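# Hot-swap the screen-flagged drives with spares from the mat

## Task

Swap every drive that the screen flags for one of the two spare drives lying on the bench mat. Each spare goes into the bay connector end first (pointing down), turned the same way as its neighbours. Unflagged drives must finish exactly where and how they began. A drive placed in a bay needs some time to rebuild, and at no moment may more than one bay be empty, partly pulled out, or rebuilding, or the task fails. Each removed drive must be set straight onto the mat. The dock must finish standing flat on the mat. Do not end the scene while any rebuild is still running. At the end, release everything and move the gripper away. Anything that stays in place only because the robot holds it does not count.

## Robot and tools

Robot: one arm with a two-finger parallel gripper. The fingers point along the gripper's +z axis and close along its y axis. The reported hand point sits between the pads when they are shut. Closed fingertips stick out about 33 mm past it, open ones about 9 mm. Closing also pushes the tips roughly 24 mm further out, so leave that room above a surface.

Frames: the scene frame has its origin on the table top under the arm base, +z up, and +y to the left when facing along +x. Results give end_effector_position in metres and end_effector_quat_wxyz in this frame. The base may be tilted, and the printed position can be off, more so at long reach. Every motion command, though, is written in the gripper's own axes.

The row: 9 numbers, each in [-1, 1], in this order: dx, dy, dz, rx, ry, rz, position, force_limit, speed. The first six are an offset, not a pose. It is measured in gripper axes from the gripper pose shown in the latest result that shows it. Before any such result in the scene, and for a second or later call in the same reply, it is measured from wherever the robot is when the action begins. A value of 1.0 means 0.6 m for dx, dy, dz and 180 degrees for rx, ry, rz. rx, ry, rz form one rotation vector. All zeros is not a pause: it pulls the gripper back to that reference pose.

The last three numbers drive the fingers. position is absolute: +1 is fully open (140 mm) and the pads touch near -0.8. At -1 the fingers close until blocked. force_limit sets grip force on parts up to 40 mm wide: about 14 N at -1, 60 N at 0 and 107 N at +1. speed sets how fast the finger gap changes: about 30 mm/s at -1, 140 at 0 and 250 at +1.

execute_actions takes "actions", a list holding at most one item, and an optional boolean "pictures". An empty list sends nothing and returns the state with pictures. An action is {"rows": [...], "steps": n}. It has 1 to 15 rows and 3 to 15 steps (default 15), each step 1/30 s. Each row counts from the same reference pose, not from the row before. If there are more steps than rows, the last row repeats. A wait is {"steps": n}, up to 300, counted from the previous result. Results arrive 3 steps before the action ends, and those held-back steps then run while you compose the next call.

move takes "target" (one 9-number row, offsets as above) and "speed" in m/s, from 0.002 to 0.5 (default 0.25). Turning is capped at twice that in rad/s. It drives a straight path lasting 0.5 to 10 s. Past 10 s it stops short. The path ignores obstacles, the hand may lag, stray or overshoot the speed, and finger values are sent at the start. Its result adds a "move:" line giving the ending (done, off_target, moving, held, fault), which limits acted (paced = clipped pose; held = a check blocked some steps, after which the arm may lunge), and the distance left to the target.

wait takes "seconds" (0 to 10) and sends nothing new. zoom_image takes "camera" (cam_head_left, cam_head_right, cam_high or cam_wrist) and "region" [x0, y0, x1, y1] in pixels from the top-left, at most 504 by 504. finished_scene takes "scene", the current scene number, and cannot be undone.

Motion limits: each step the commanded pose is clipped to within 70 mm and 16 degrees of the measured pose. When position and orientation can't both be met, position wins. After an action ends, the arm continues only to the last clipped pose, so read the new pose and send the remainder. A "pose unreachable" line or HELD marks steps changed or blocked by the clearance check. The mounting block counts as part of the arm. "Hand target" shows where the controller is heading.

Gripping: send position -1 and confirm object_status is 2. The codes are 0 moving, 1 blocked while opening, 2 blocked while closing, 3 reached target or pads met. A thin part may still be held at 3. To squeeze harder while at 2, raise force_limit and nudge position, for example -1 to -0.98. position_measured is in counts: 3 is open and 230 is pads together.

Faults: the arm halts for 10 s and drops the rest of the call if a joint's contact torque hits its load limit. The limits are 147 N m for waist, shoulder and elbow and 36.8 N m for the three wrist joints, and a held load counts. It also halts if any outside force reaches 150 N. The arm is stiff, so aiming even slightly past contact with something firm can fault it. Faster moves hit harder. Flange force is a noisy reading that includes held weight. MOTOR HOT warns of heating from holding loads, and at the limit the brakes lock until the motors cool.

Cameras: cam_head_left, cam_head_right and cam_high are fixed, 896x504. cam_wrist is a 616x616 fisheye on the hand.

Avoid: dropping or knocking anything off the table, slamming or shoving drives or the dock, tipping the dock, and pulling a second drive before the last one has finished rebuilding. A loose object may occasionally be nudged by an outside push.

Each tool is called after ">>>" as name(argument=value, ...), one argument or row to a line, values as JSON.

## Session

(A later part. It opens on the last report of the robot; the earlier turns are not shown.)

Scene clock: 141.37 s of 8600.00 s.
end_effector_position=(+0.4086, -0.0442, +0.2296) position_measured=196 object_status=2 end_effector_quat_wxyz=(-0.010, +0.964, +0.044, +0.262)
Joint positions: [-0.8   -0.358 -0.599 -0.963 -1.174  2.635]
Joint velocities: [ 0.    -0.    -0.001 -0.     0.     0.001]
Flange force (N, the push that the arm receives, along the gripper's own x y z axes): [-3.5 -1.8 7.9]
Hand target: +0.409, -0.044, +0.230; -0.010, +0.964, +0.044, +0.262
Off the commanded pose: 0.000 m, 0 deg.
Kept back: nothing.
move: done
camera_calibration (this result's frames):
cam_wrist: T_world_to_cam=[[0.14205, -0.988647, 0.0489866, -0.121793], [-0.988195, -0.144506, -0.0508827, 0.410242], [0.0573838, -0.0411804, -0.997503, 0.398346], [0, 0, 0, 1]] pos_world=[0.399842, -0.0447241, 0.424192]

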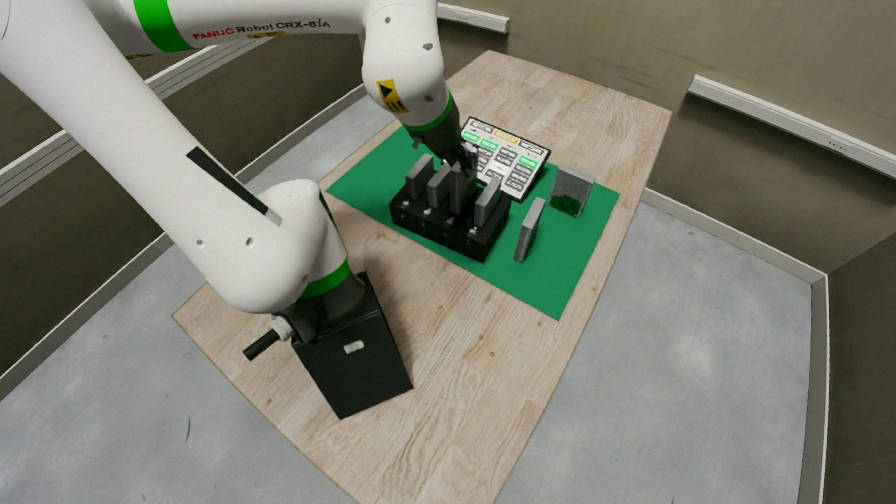

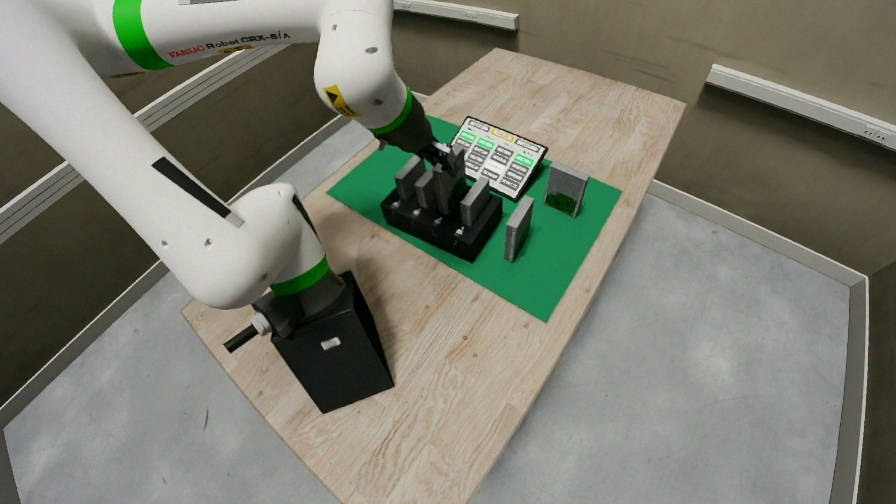

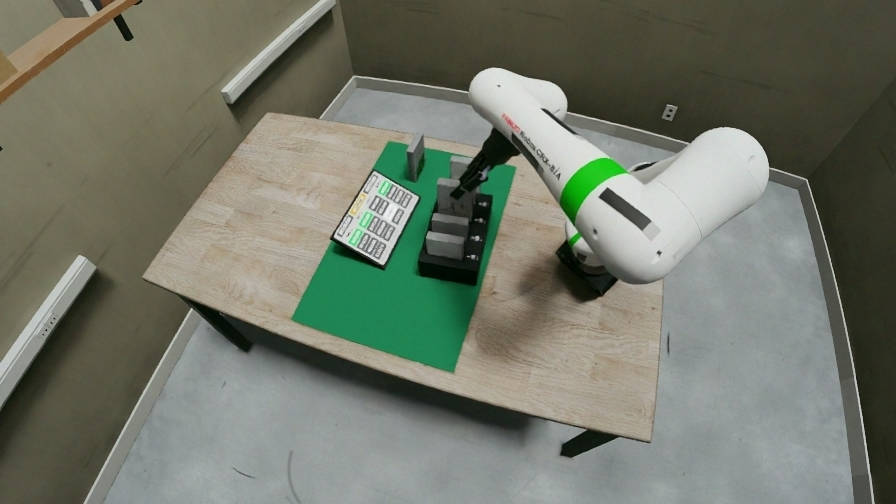

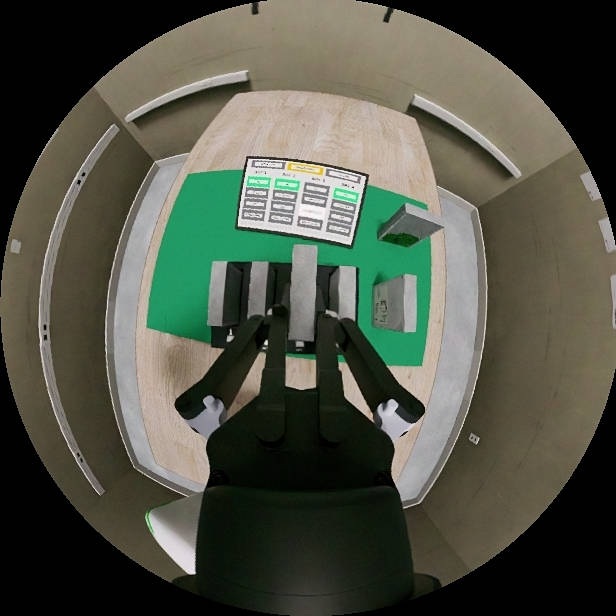

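>>> move(
  target=[0.0036,-0.0012,0.0021,0,0,0,-1,0.6,0],
  speed=0.02,
)

>>> move(
  target=[-0.0169,0,0.0288,0,0,0,-1,0.6,0],
  speed=0.015,
)

Scene clock: 142.30 s of 8600.00 s.
end_effector_position=(+0.4111, -0.0432, +0.2296) position_measured=196 object_status=2 end_effector_quat_wxyz=(-0.010, +0.964, +0.044, +0.262)
Joint positions: [-0.792 -0.358 -0.596 -0.962 -1.169  2.627]
Joint velocities: [-0.    -0.     0.002 -0.    -0.    -0.   ]
Flange force (N, the push that the arm receives, along the gripper's own x y z axes): [1.2 -2.8 9.2]
Hand target: +0.411, -0.043, +0.230; -0.010, +0.964, +0.044, +0.262
Off the commanded pose: 0.000 m, 0 deg.
Kept back: nothing.
move: done
camera_calibration (this result's frames):
cam_wrist: T_world_to_cam=[[0.142021, -0.988655, 0.0489018, -0.121163], [-0.9882, -0.144473, -0.0508774, 0.41277], [0.0573652, -0.0410991, -0.997507, 0.398238], [0, 0, 0, 1]] pos_world=[0.402262, -0.0437876, 0.424171]

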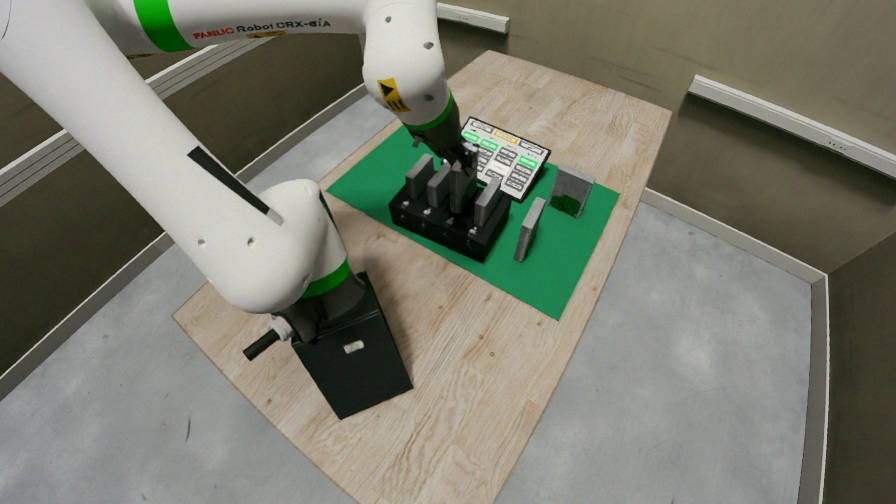

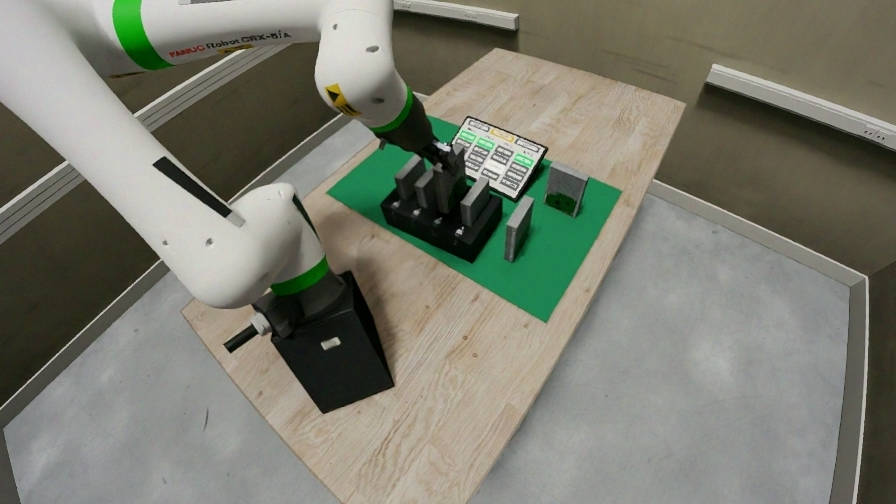

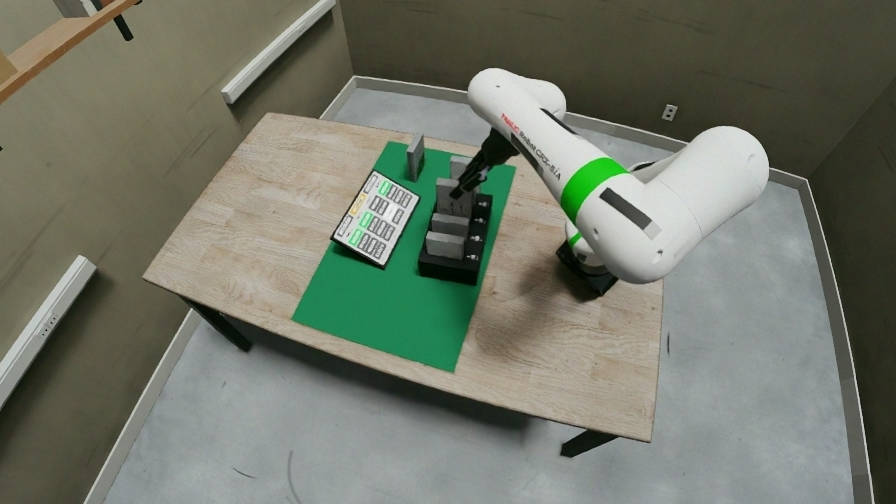

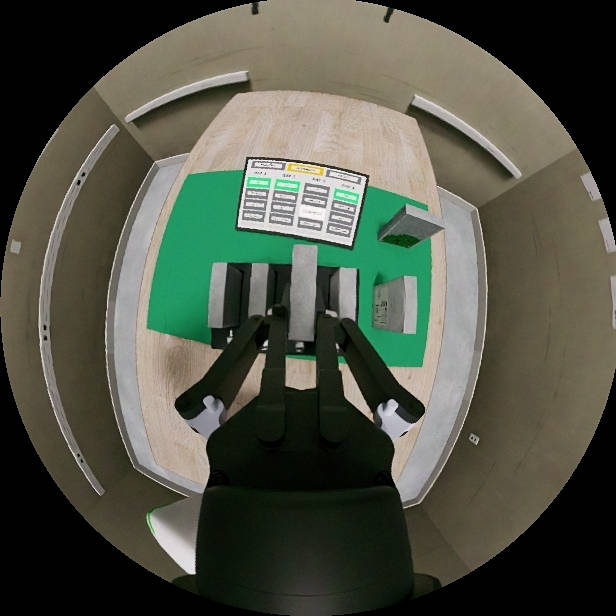

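Scene clock: 143.87 s of 8600.00 s.
end_effector_position=(+0.4110, -0.0433, +0.2096) position_measured=196 object_status=2 end_effector_quat_wxyz=(-0.010, +0.964, +0.044, +0.262)
Joint positions: [-0.761 -0.341 -0.627 -0.98  -1.117  2.652]
Joint velocities: [0.001 0.001 0.001 0.    0.001 0.001]
Flange force (N, the push that the arm receives, along the gripper's own x y z axes): [2.0 -7.5 9.2]
Hand target: +0.411, -0.043, +0.210; -0.010, +0.964, +0.044, +0.262
Off the commanded pose: 0.000 m, 0 deg.
Kept back: nothing.
move: done
camera_calibration (this result's frames):
cam_wrist: T_world_to_cam=[[0.141925, -0.988669, 0.0488933, -0.120229], [-0.988215, -0.144375, -0.0508566, 0.411663], [0.0573393, -0.0410992, -0.997508, 0.37827], [0, 0, 0, 1]] pos_world=[0.402185, -0.043886, 0.404141]

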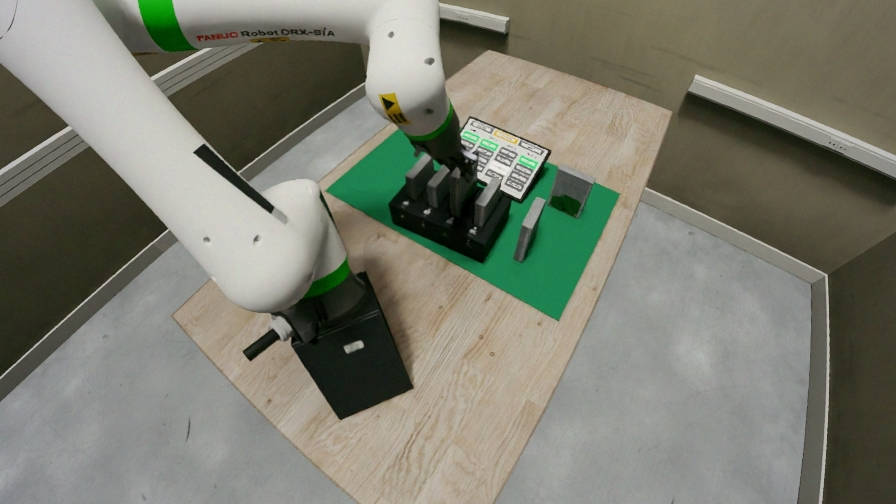

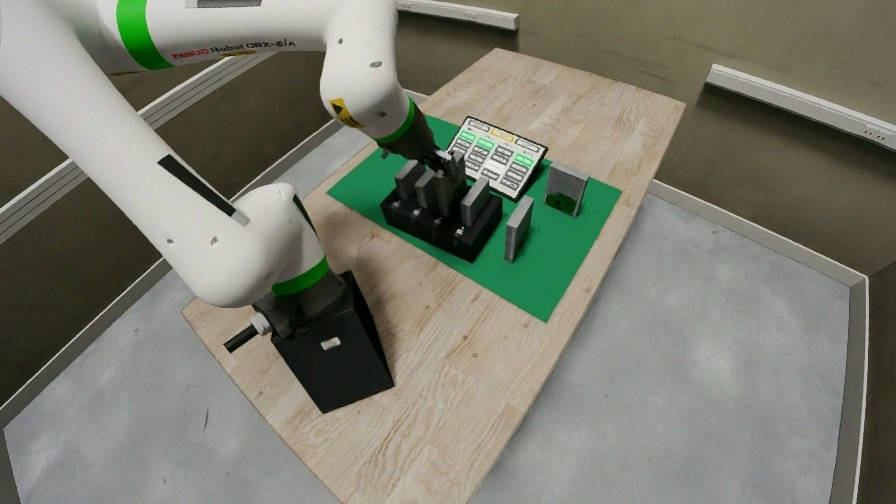

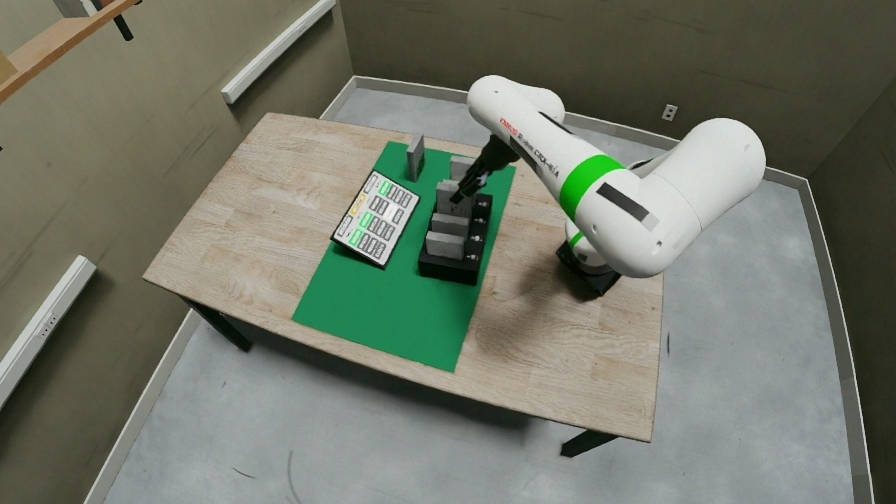

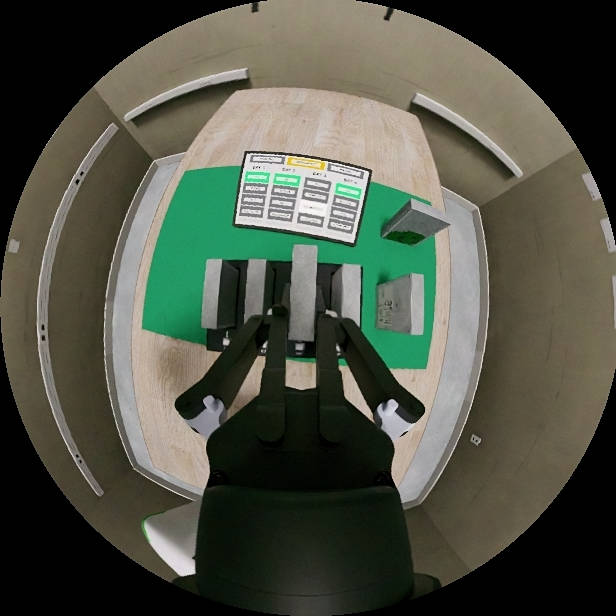

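In. Down to 0.154.

>>> move(
  target=[-0.047,-0.0015,0.080,0,0,0,-1,0.6,0],
  speed=0.025,
)

Scene clock: 146.57 s of 8600.00 s.
end_effector_position=(+0.4106, -0.0427, +0.1539) position_measured=196 object_status=2 end_effector_quat_wxyz=(-0.010, +0.964, +0.044, +0.262)
Joint positions: [-0.681 -0.268 -0.699 -1.056 -0.978  2.748]
Joint velocities: [ 0.     0.    -0.    -0.    -0.001  0.001]
Flange force (N, the push that the arm receives, along the gripper's own x y z axes): [7.6 0.2 -12.1]
Hand target: +0.411, -0.043, +0.154; -0.010, +0.964, +0.044, +0.262
Off the commanded pose: 0.000 m, 0 deg.
Kept back: nothing.
move: done
camera_calibration (this result's frames):
cam_wrist: T_world_to_cam=[[0.141636, -0.988709, 0.0489168, -0.116742], [-0.988268, -0.14408, -0.0506757, 0.408572], [0.0571515, -0.0411654, -0.997516, 0.322845], [0, 0, 0, 1]] pos_world=[0.401862, -0.0432666, 0.348459]

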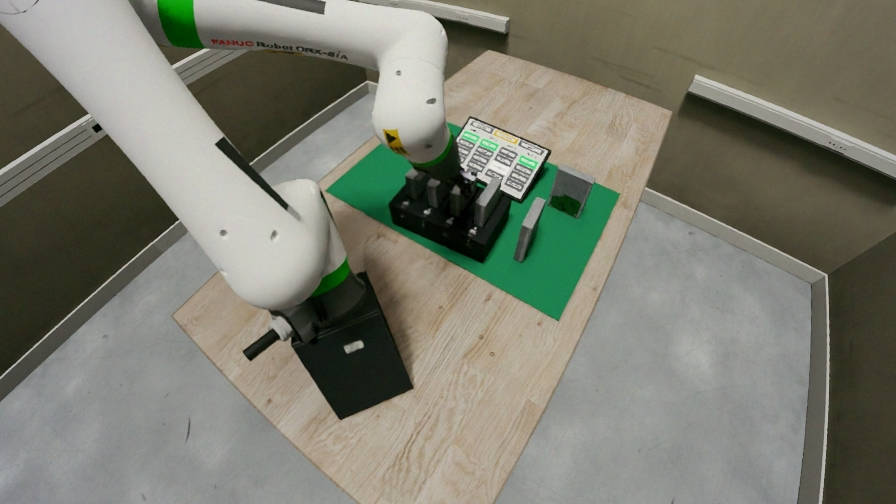

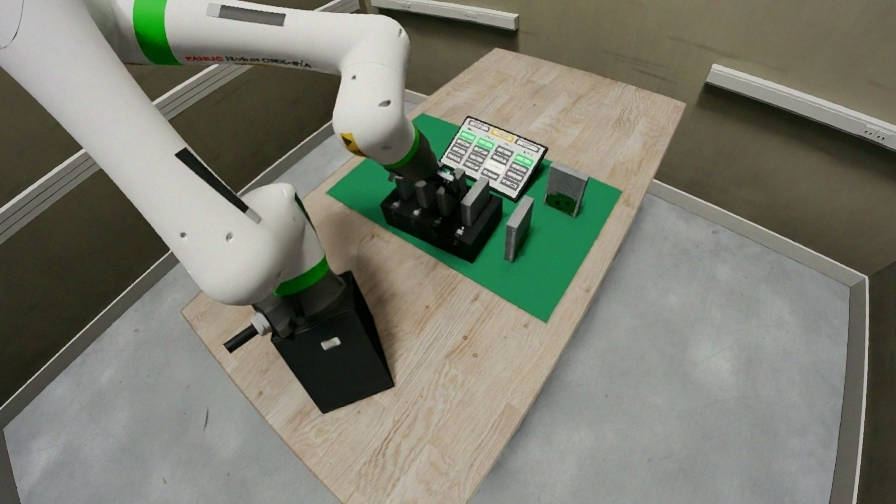

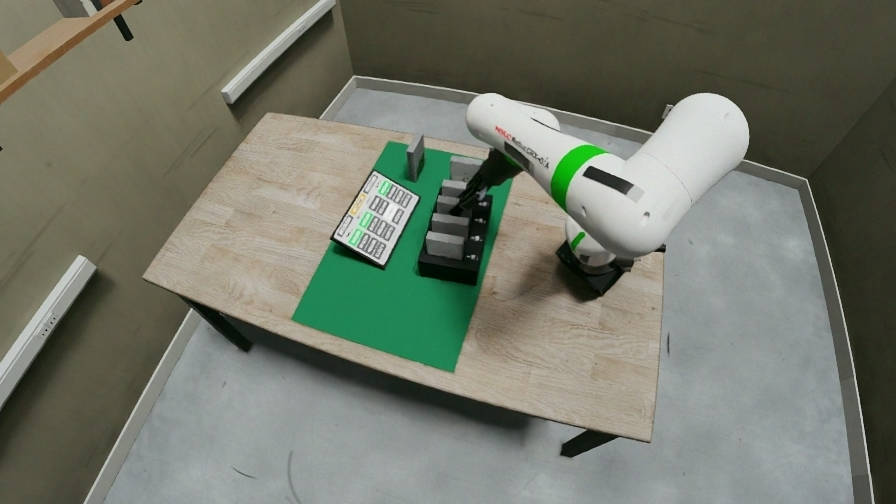

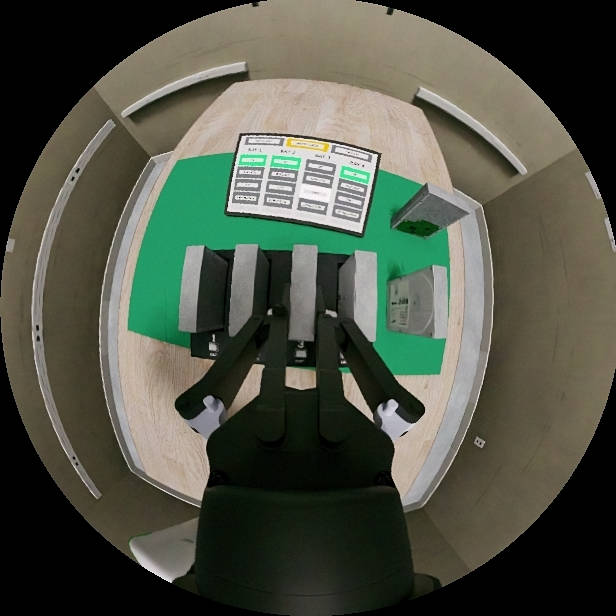

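>>> move(
  target=[-0.0034,0,0.0058,0,0,0,-1,0.6,0],
  speed=0.01,
)

Scene clock: 147.50 s of 8600.00 s.
end_effector_position=(+0.4107, -0.0427, +0.1499) position_measured=197 object_status=2 end_effector_quat_wxyz=(-0.010, +0.964, +0.044, +0.262)
Joint positions: [-0.677 -0.261 -0.702 -1.064 -0.969  2.757]
Joint velocities: [ 0.001  0.002 -0.001 -0.001 -0.001 -0.001]
Flange force (N, the push that the arm receives, along the gripper's own x y z axes): [20.8 -12.8 -66.0]
Hand target: +0.411, -0.043, +0.150; -0.010, +0.964, +0.044, +0.262
Off the commanded pose: 0.000 m, 0 deg.
Kept back: nothing.
move: done
camera_calibration (this result's frames):
cam_wrist: T_world_to_cam=[[0.141615, -0.988705, 0.0490643, -0.116614], [-0.988262, -0.144073, -0.0508124, 0.40843], [0.0573074, -0.0412925, -0.997502, 0.318819], [0, 0, 0, 1]] pos_world=[0.40188, -0.0432879, 0.344498]

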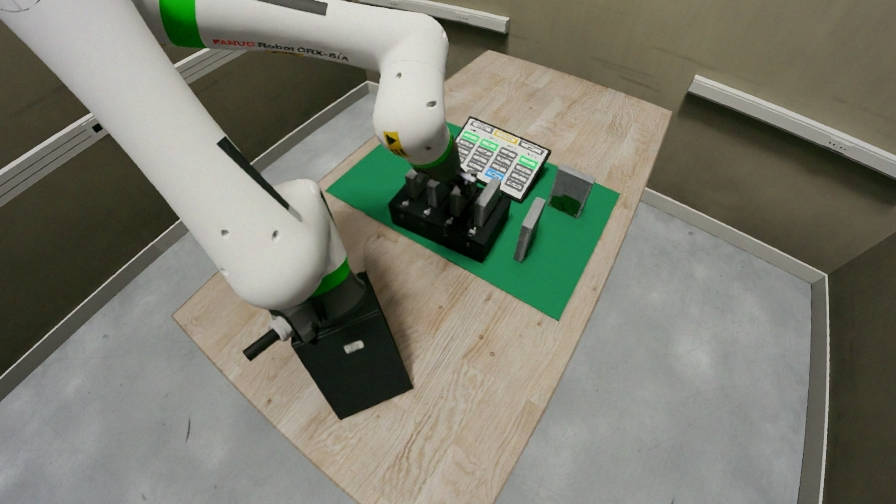

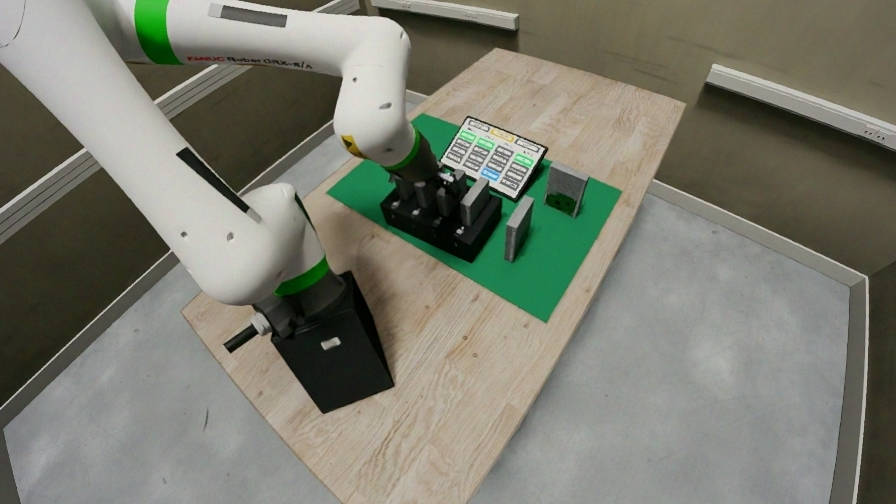

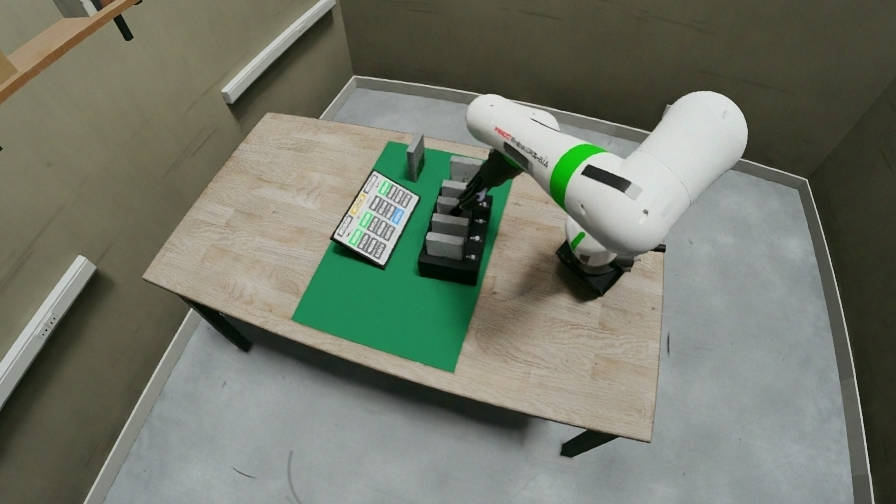

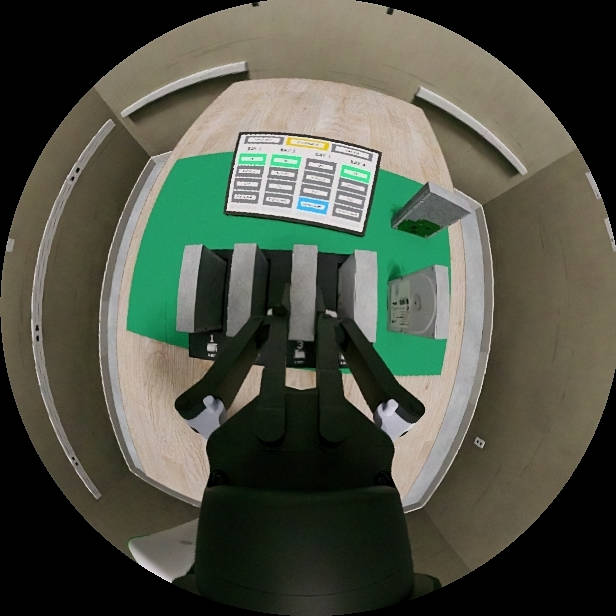

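>>> move(
  target=[0,0,0,0,0,0,-0.3,0,0],
)

>>> move(
  target=[0.12,0,-0.2,0,0,0,-0.3,0,0],
  speed=0.12,
)

>>> execute_actions(
  actions=[
    {"steps":300},
  ],
)

>>> execute_actions(
  actions=[
    {"steps":300},
  ],
)

>>> execute_actions(
  actions=[
    {"steps":300},
  ],
)

>>> execute_actions(
  actions=[
    {"steps":300},
  ],
)

>>> wait(
  seconds=10,
)

Scene clock: 148.43 s of 8600.00 s.
end_effector_position=(+0.4107, -0.0427, +0.1499) position_measured=167 object_status=3 end_effector_quat_wxyz=(-0.010, +0.964, +0.044, +0.262)
Joint positions: [-0.677 -0.261 -0.702 -1.064 -0.969  2.757]
Joint velocities: [-0.001  0.     0.     0.     0.001 -0.001]
Flange force (N, the push that the arm receives, along the gripper's own x y z axes): [0.0 -2.4 2.3]
Hand target: +0.411, -0.043, +0.150; -0.010, +0.964, +0.044, +0.262
Off the commanded pose: 0.000 m, 0 deg.
Kept back: nothing.
move: done
camera_calibration (this result's frames):
cam_wrist: T_world_to_cam=[[0.141587, -0.988711, 0.0490221, -0.116579], [-0.988261, -0.144047, -0.0509047, 0.408479], [0.0573916, -0.0412392, -0.9975, 0.318788], [0, 0, 0, 1]] pos_world=[0.401894, -0.0432767, 0.3445]

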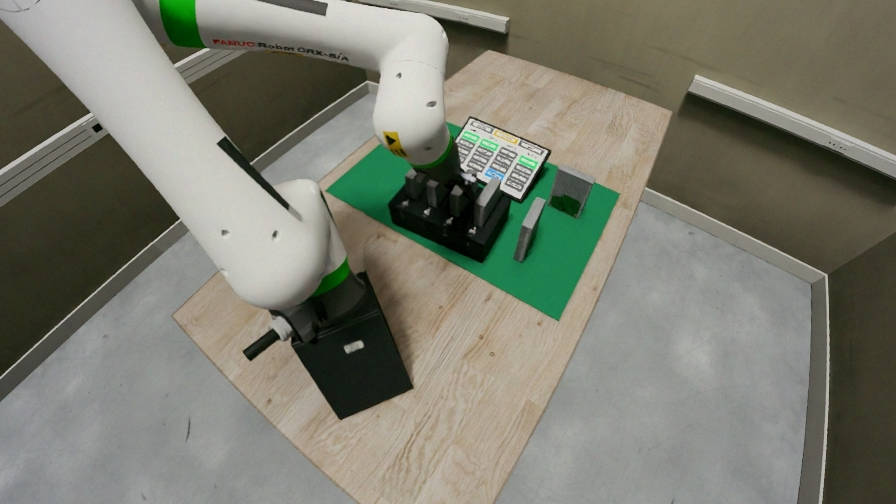

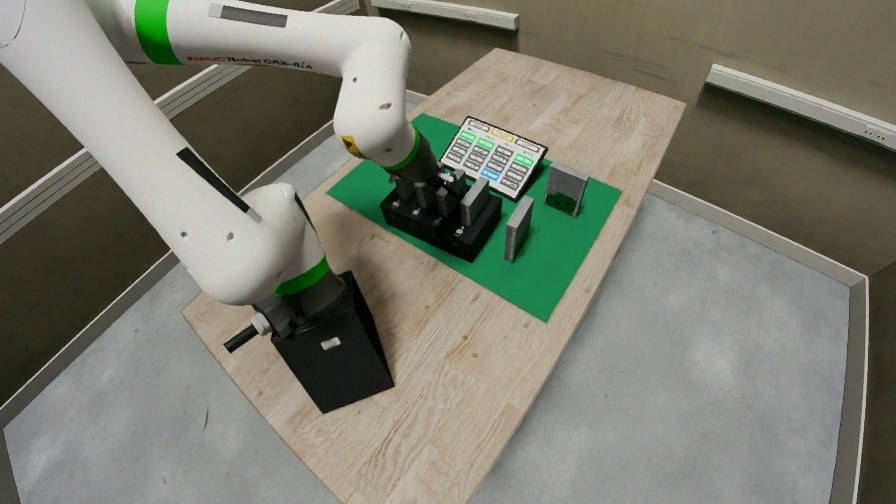

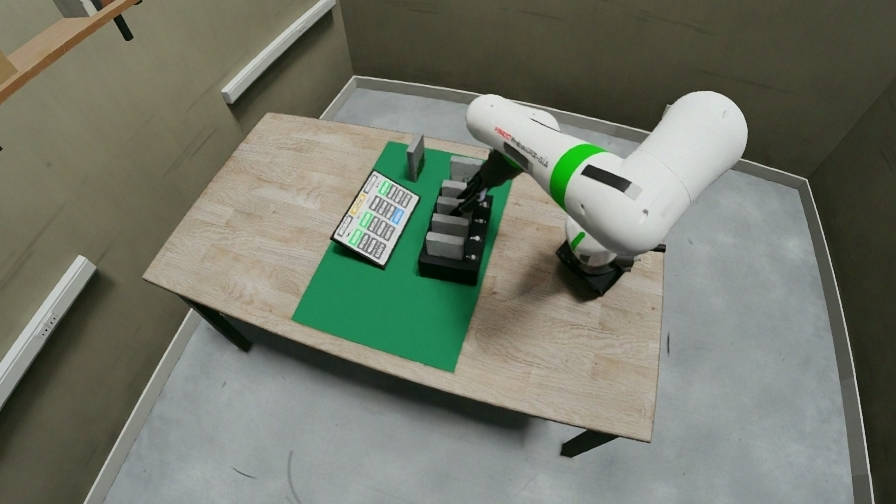

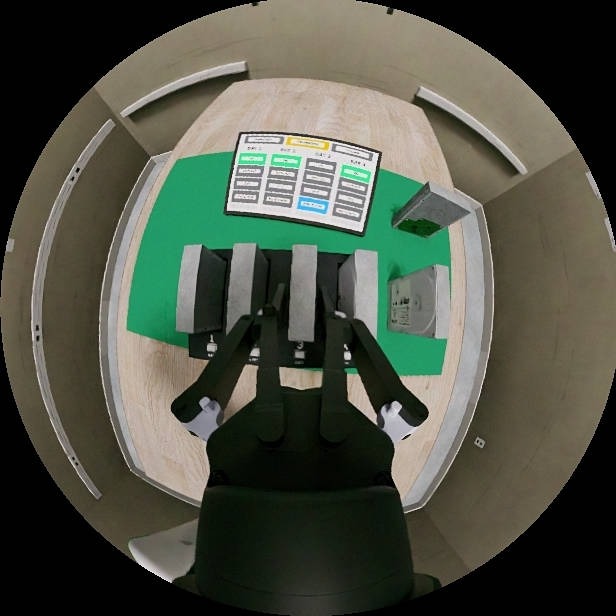

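Scene clock: 149.93 s of 8600.00 s.
end_effector_position=(+0.4126, -0.0419, +0.2899) position_measured=167 object_status=3 end_effector_quat_wxyz=(-0.010, +0.964, +0.045, +0.262)
Joint positions: [-0.883 -0.383 -0.487 -0.927 -1.32   2.568]
Joint velocities: [-0.001  0.     0.001 -0.     0.    -0.   ]
Flange force (N, the push that the arm receives, along the gripper's own x y z axes): [0.1 -4.6 3.3]
Hand target: +0.413, -0.042, +0.290; -0.010, +0.964, +0.045, +0.262
Off the commanded pose: 0.000 m, 0 deg.
Kept back: nothing.
move: done
camera_calibration (this result's frames):
cam_wrist: T_world_to_cam=[[0.142191, -0.988618, 0.0491584, -0.123205], [-0.988167, -0.144661, -0.0509741, 0.417506], [0.0575052, -0.0413286, -0.997489, 0.458248], [0, 0, 0, 1]] pos_world=[0.403733, -0.0424674, 0.484436]

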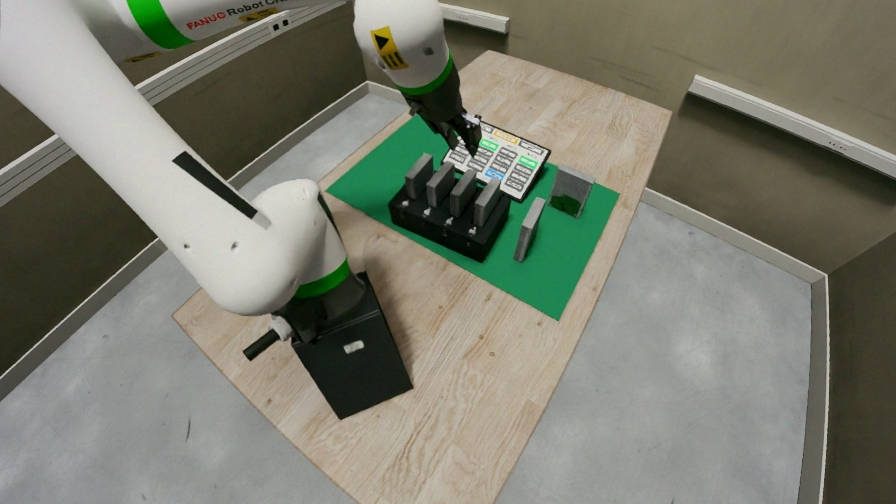

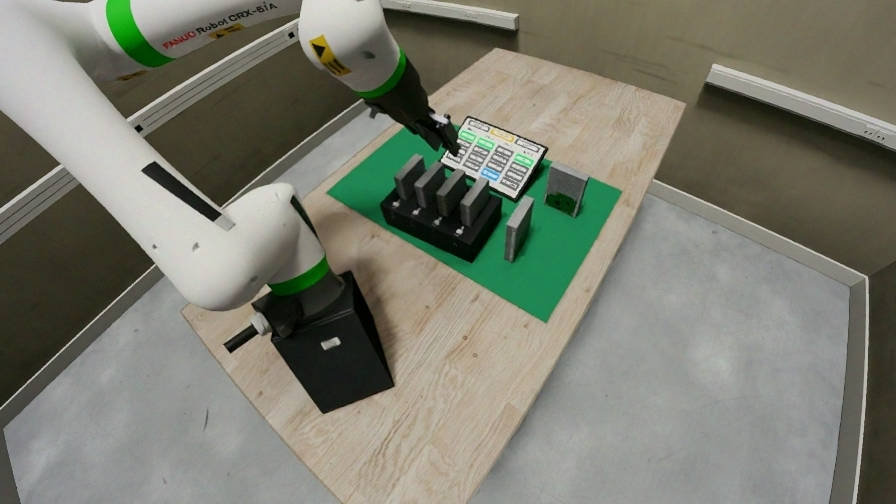

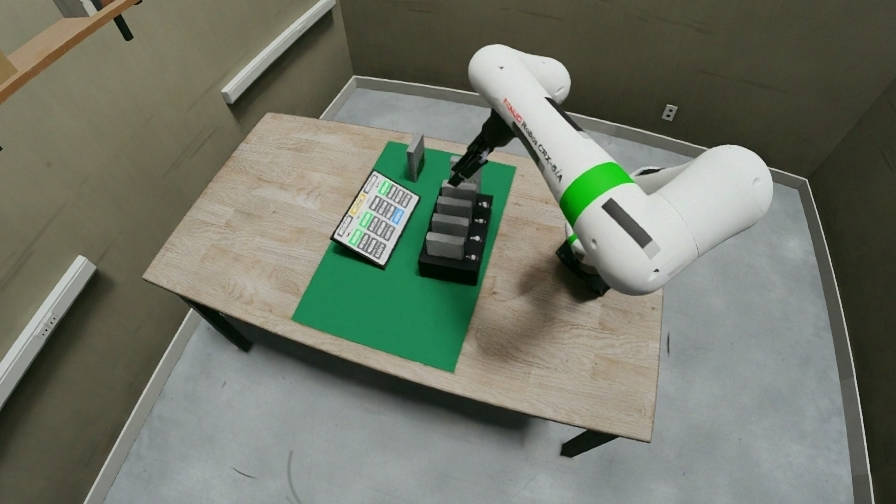

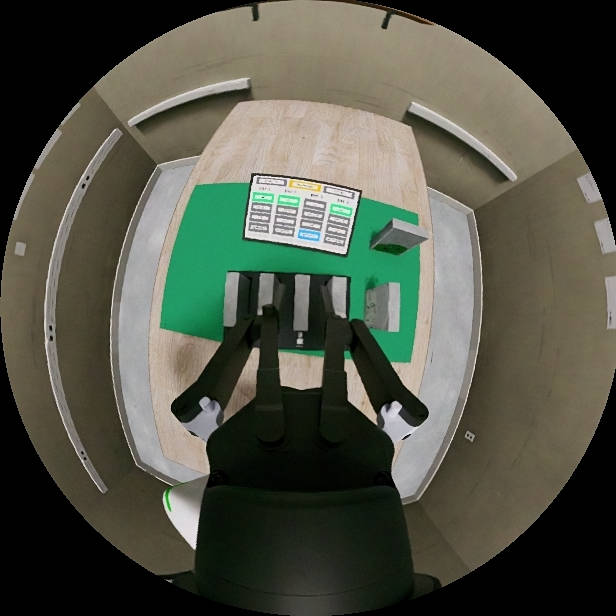

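Scene clock: 159.93 s of 8600.00 s.
end_effector_position=(+0.4126, -0.0419, +0.2899) position_measured=167 object_status=3 end_effector_quat_wxyz=(-0.010, +0.964, +0.045, +0.262)
Joint positions: [-0.883 -0.383 -0.487 -0.928 -1.32   2.568]
Joint velocities: [-0.    -0.001 -0.     0.001  0.001  0.002]
Flange force (N, the push that the arm receives, along the gripper's own x y z axes): [4.2 -1.9 2.1]
Hand target: +0.413, -0.042, +0.290; -0.010, +0.964, +0.045, +0.262
Off the commanded pose: 0.001 m, 0 deg.
Kept back: nothing.
Steps of this call (steps 1 to 300: nothing new was sent). Readings (end_effector_position | what the end effector reports):
1: (+0.4126, -0.0419, +0.2899) | position_measured=167 object_status=3
2: (+0.4126, -0.0419, +0.2899) | position_measured=167 object_status=3
4: (+0.4126, -0.0419, +0.2899) | position_measured=167 object_status=3
8: (+0.4126, -0.0419, +0.2899) | position_measured=167 object_status=3
300: the state above

Scene clock: 169.93 s of 8600.00 s.
end_effector_position=(+0.4126, -0.0419, +0.2899) position_measured=167 object_status=3 end_effector_quat_wxyz=(-0.010, +0.964, +0.045, +0.262)
Joint positions: [-0.883 -0.383 -0.487 -0.928 -1.32   2.568]
Joint velocities: [-0.    -0.001  0.002 -0.    -0.001  0.   ]
Flange force (N, the push that the arm receives, along the gripper's own x y z axes): [0.8 -4.3 3.4]
Hand target: +0.413, -0.042, +0.290; -0.010, +0.964, +0.045, +0.262
Off the commanded pose: 0.001 m, 0 deg.
Kept back: nothing.
Steps of this call (steps 1 to 300: nothing new was sent). Readings (end_effector_position | what the end effector reports):
1: (+0.4126, -0.0419, +0.2899) | position_measured=167 object_status=3
2: (+0.4126, -0.0419, +0.2899) | position_measured=167 object_status=3
4: (+0.4126, -0.0419, +0.2899) | position_measured=167 object_status=3
8: (+0.4126, -0.0419, +0.2899) | position_measured=167 object_status=3
300: the state above

Scene clock: 179.93 s of 8600.00 s.
end_effector_position=(+0.4126, -0.0419, +0.2899) position_measured=167 object_status=3 end_effector_quat_wxyz=(-0.010, +0.964, +0.045, +0.262)
Joint positions: [-0.883 -0.383 -0.487 -0.928 -1.32   2.568]
Joint velocities: [ 0.     0.001  0.001 -0.    -0.    -0.   ]
Flange force (N, the push that the arm receives, along the gripper's own x y z axes): [3.5 -2.9 3.7]
Hand target: +0.413, -0.042, +0.290; -0.010, +0.964, +0.045, +0.262
Off the commanded pose: 0.001 m, 0 deg.
Kept back: nothing.
Steps of this call (steps 1 to 300: nothing new was sent). Readings (end_effector_position | what the end effector reports):
1: (+0.4126, -0.0419, +0.2899) | position_measured=167 object_status=3
2: (+0.4126, -0.0419, +0.2899) | position_measured=167 object_status=3
4: (+0.4126, -0.0419, +0.2899) | position_measured=167 object_status=3
8: (+0.4126, -0.0419, +0.2899) | position_measured=167 object_status=3
300: the state above

Scene clock: 189.93 s of 8600.00 s.
end_effector_position=(+0.4126, -0.0419, +0.2899) position_measured=167 object_status=3 end_effector_quat_wxyz=(-0.010, +0.964, +0.045, +0.262)
Joint positions: [-0.883 -0.383 -0.487 -0.928 -1.32   2.568]
Joint velocities: [ 0.001  0.001 -0.002 -0.     0.001  0.001]
Flange force (N, the push that the arm receives, along the gripper's own x y z axes): [4.3 -1.4 4.1]
Hand target: +0.413, -0.042, +0.290; -0.010, +0.964, +0.045, +0.262
Off the commanded pose: 0.001 m, 0 deg.
Kept back: nothing.
Steps of this call (steps 1 to 300: nothing new was sent). Readings (end_effector_position | what the end effector reports):
1: (+0.4126, -0.0419, +0.2899) | position_measured=167 object_status=3
2: (+0.4126, -0.0419, +0.2899) | position_measured=167 object_status=3
4: (+0.4126, -0.0419, +0.2899) | position_measured=167 object_status=3
8: (+0.4126, -0.0419, +0.2899) | position_measured=167 object_status=3
300: the state above

Scene clock: 199.93 s of 8600.00 s.
end_effector_position=(+0.4126, -0.0419, +0.2899) position_measured=167 object_status=3 end_effector_quat_wxyz=(-0.010, +0.964, +0.045, +0.262)
Joint positions: [-0.883 -0.383 -0.487 -0.928 -1.32   2.568]
Joint velocities: [ 0.    -0.     0.001 -0.    -0.     0.001]
Flange force (N, the push that the arm receives, along the gripper's own x y z axes): [0.2 -0.5 -0.2]
Hand target: +0.413, -0.042, +0.290; -0.010, +0.964, +0.045, +0.262
Off the commanded pose: 0.001 m, 0 deg.
Kept back: nothing.
Steps of this call (steps 1 to 300: nothing new was sent). Readings (end_effector_position | what the end effector reports):
1: (+0.4126, -0.0419, +0.2899) | position_measured=167 object_status=3
2: (+0.4126, -0.0419, +0.2899) | position_measured=167 object_status=3
4: (+0.4126, -0.0419, +0.2899) | position_measured=167 object_status=3
8: (+0.4126, -0.0419, +0.2899) | position_measured=167 object_status=3
300: the state above
camera_calibration (this result's frames):
cam_wrist: T_world_to_cam=[[0.142279, -0.988608, 0.0491062, -0.123196], [-0.988145, -0.144753, -0.0511447, 0.417607], [0.0576703, -0.0412472, -0.997483, 0.458192], [0, 0, 0, 1]] pos_world=[0.403761, -0.0424435, 0.484446]

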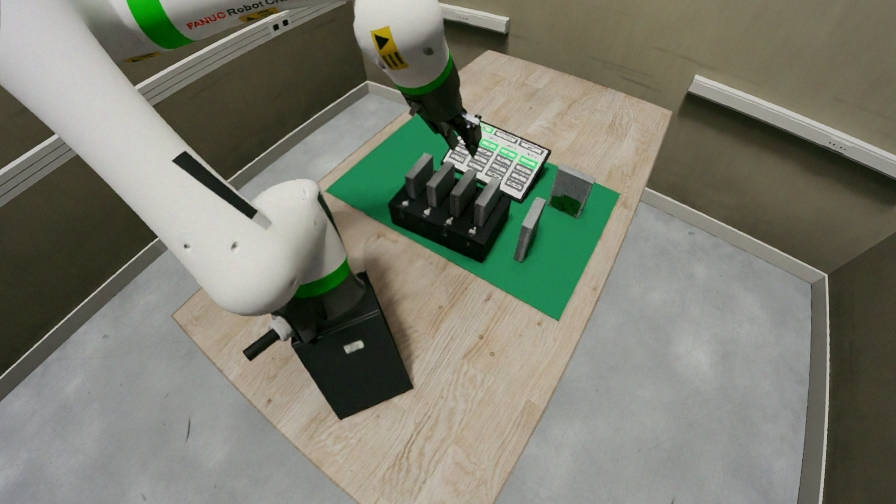

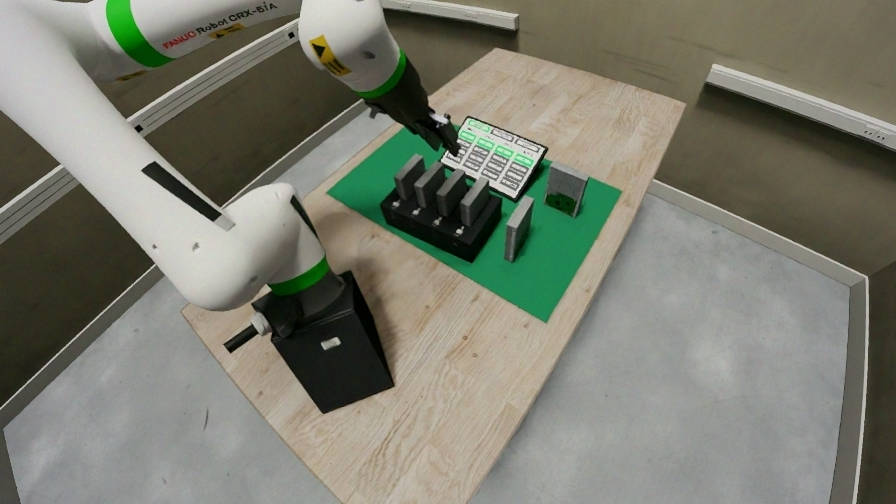

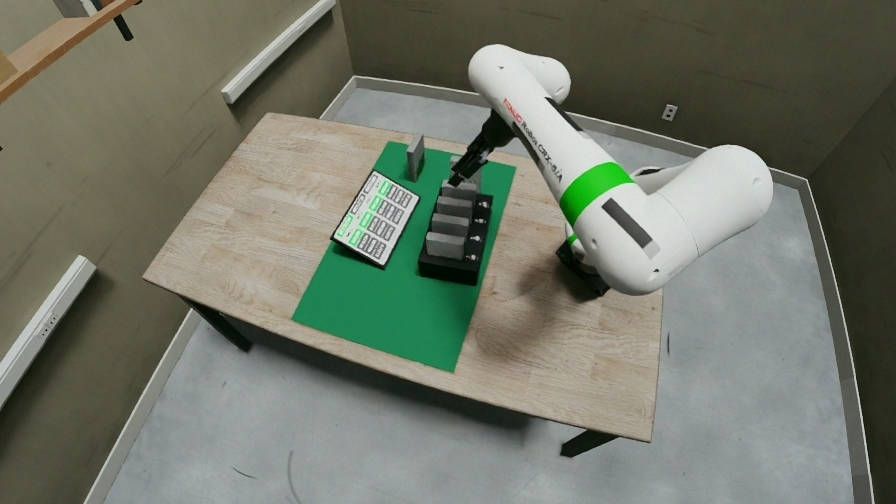

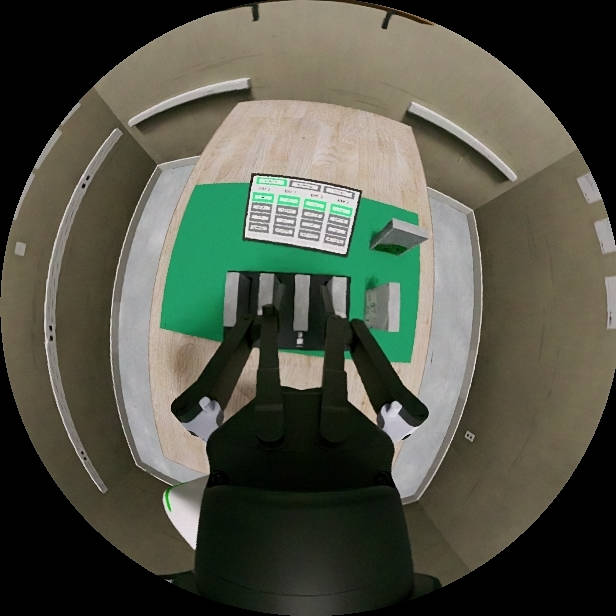

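>>> finished_scene(
  scene=1,
)

The scene is finished: the task was done.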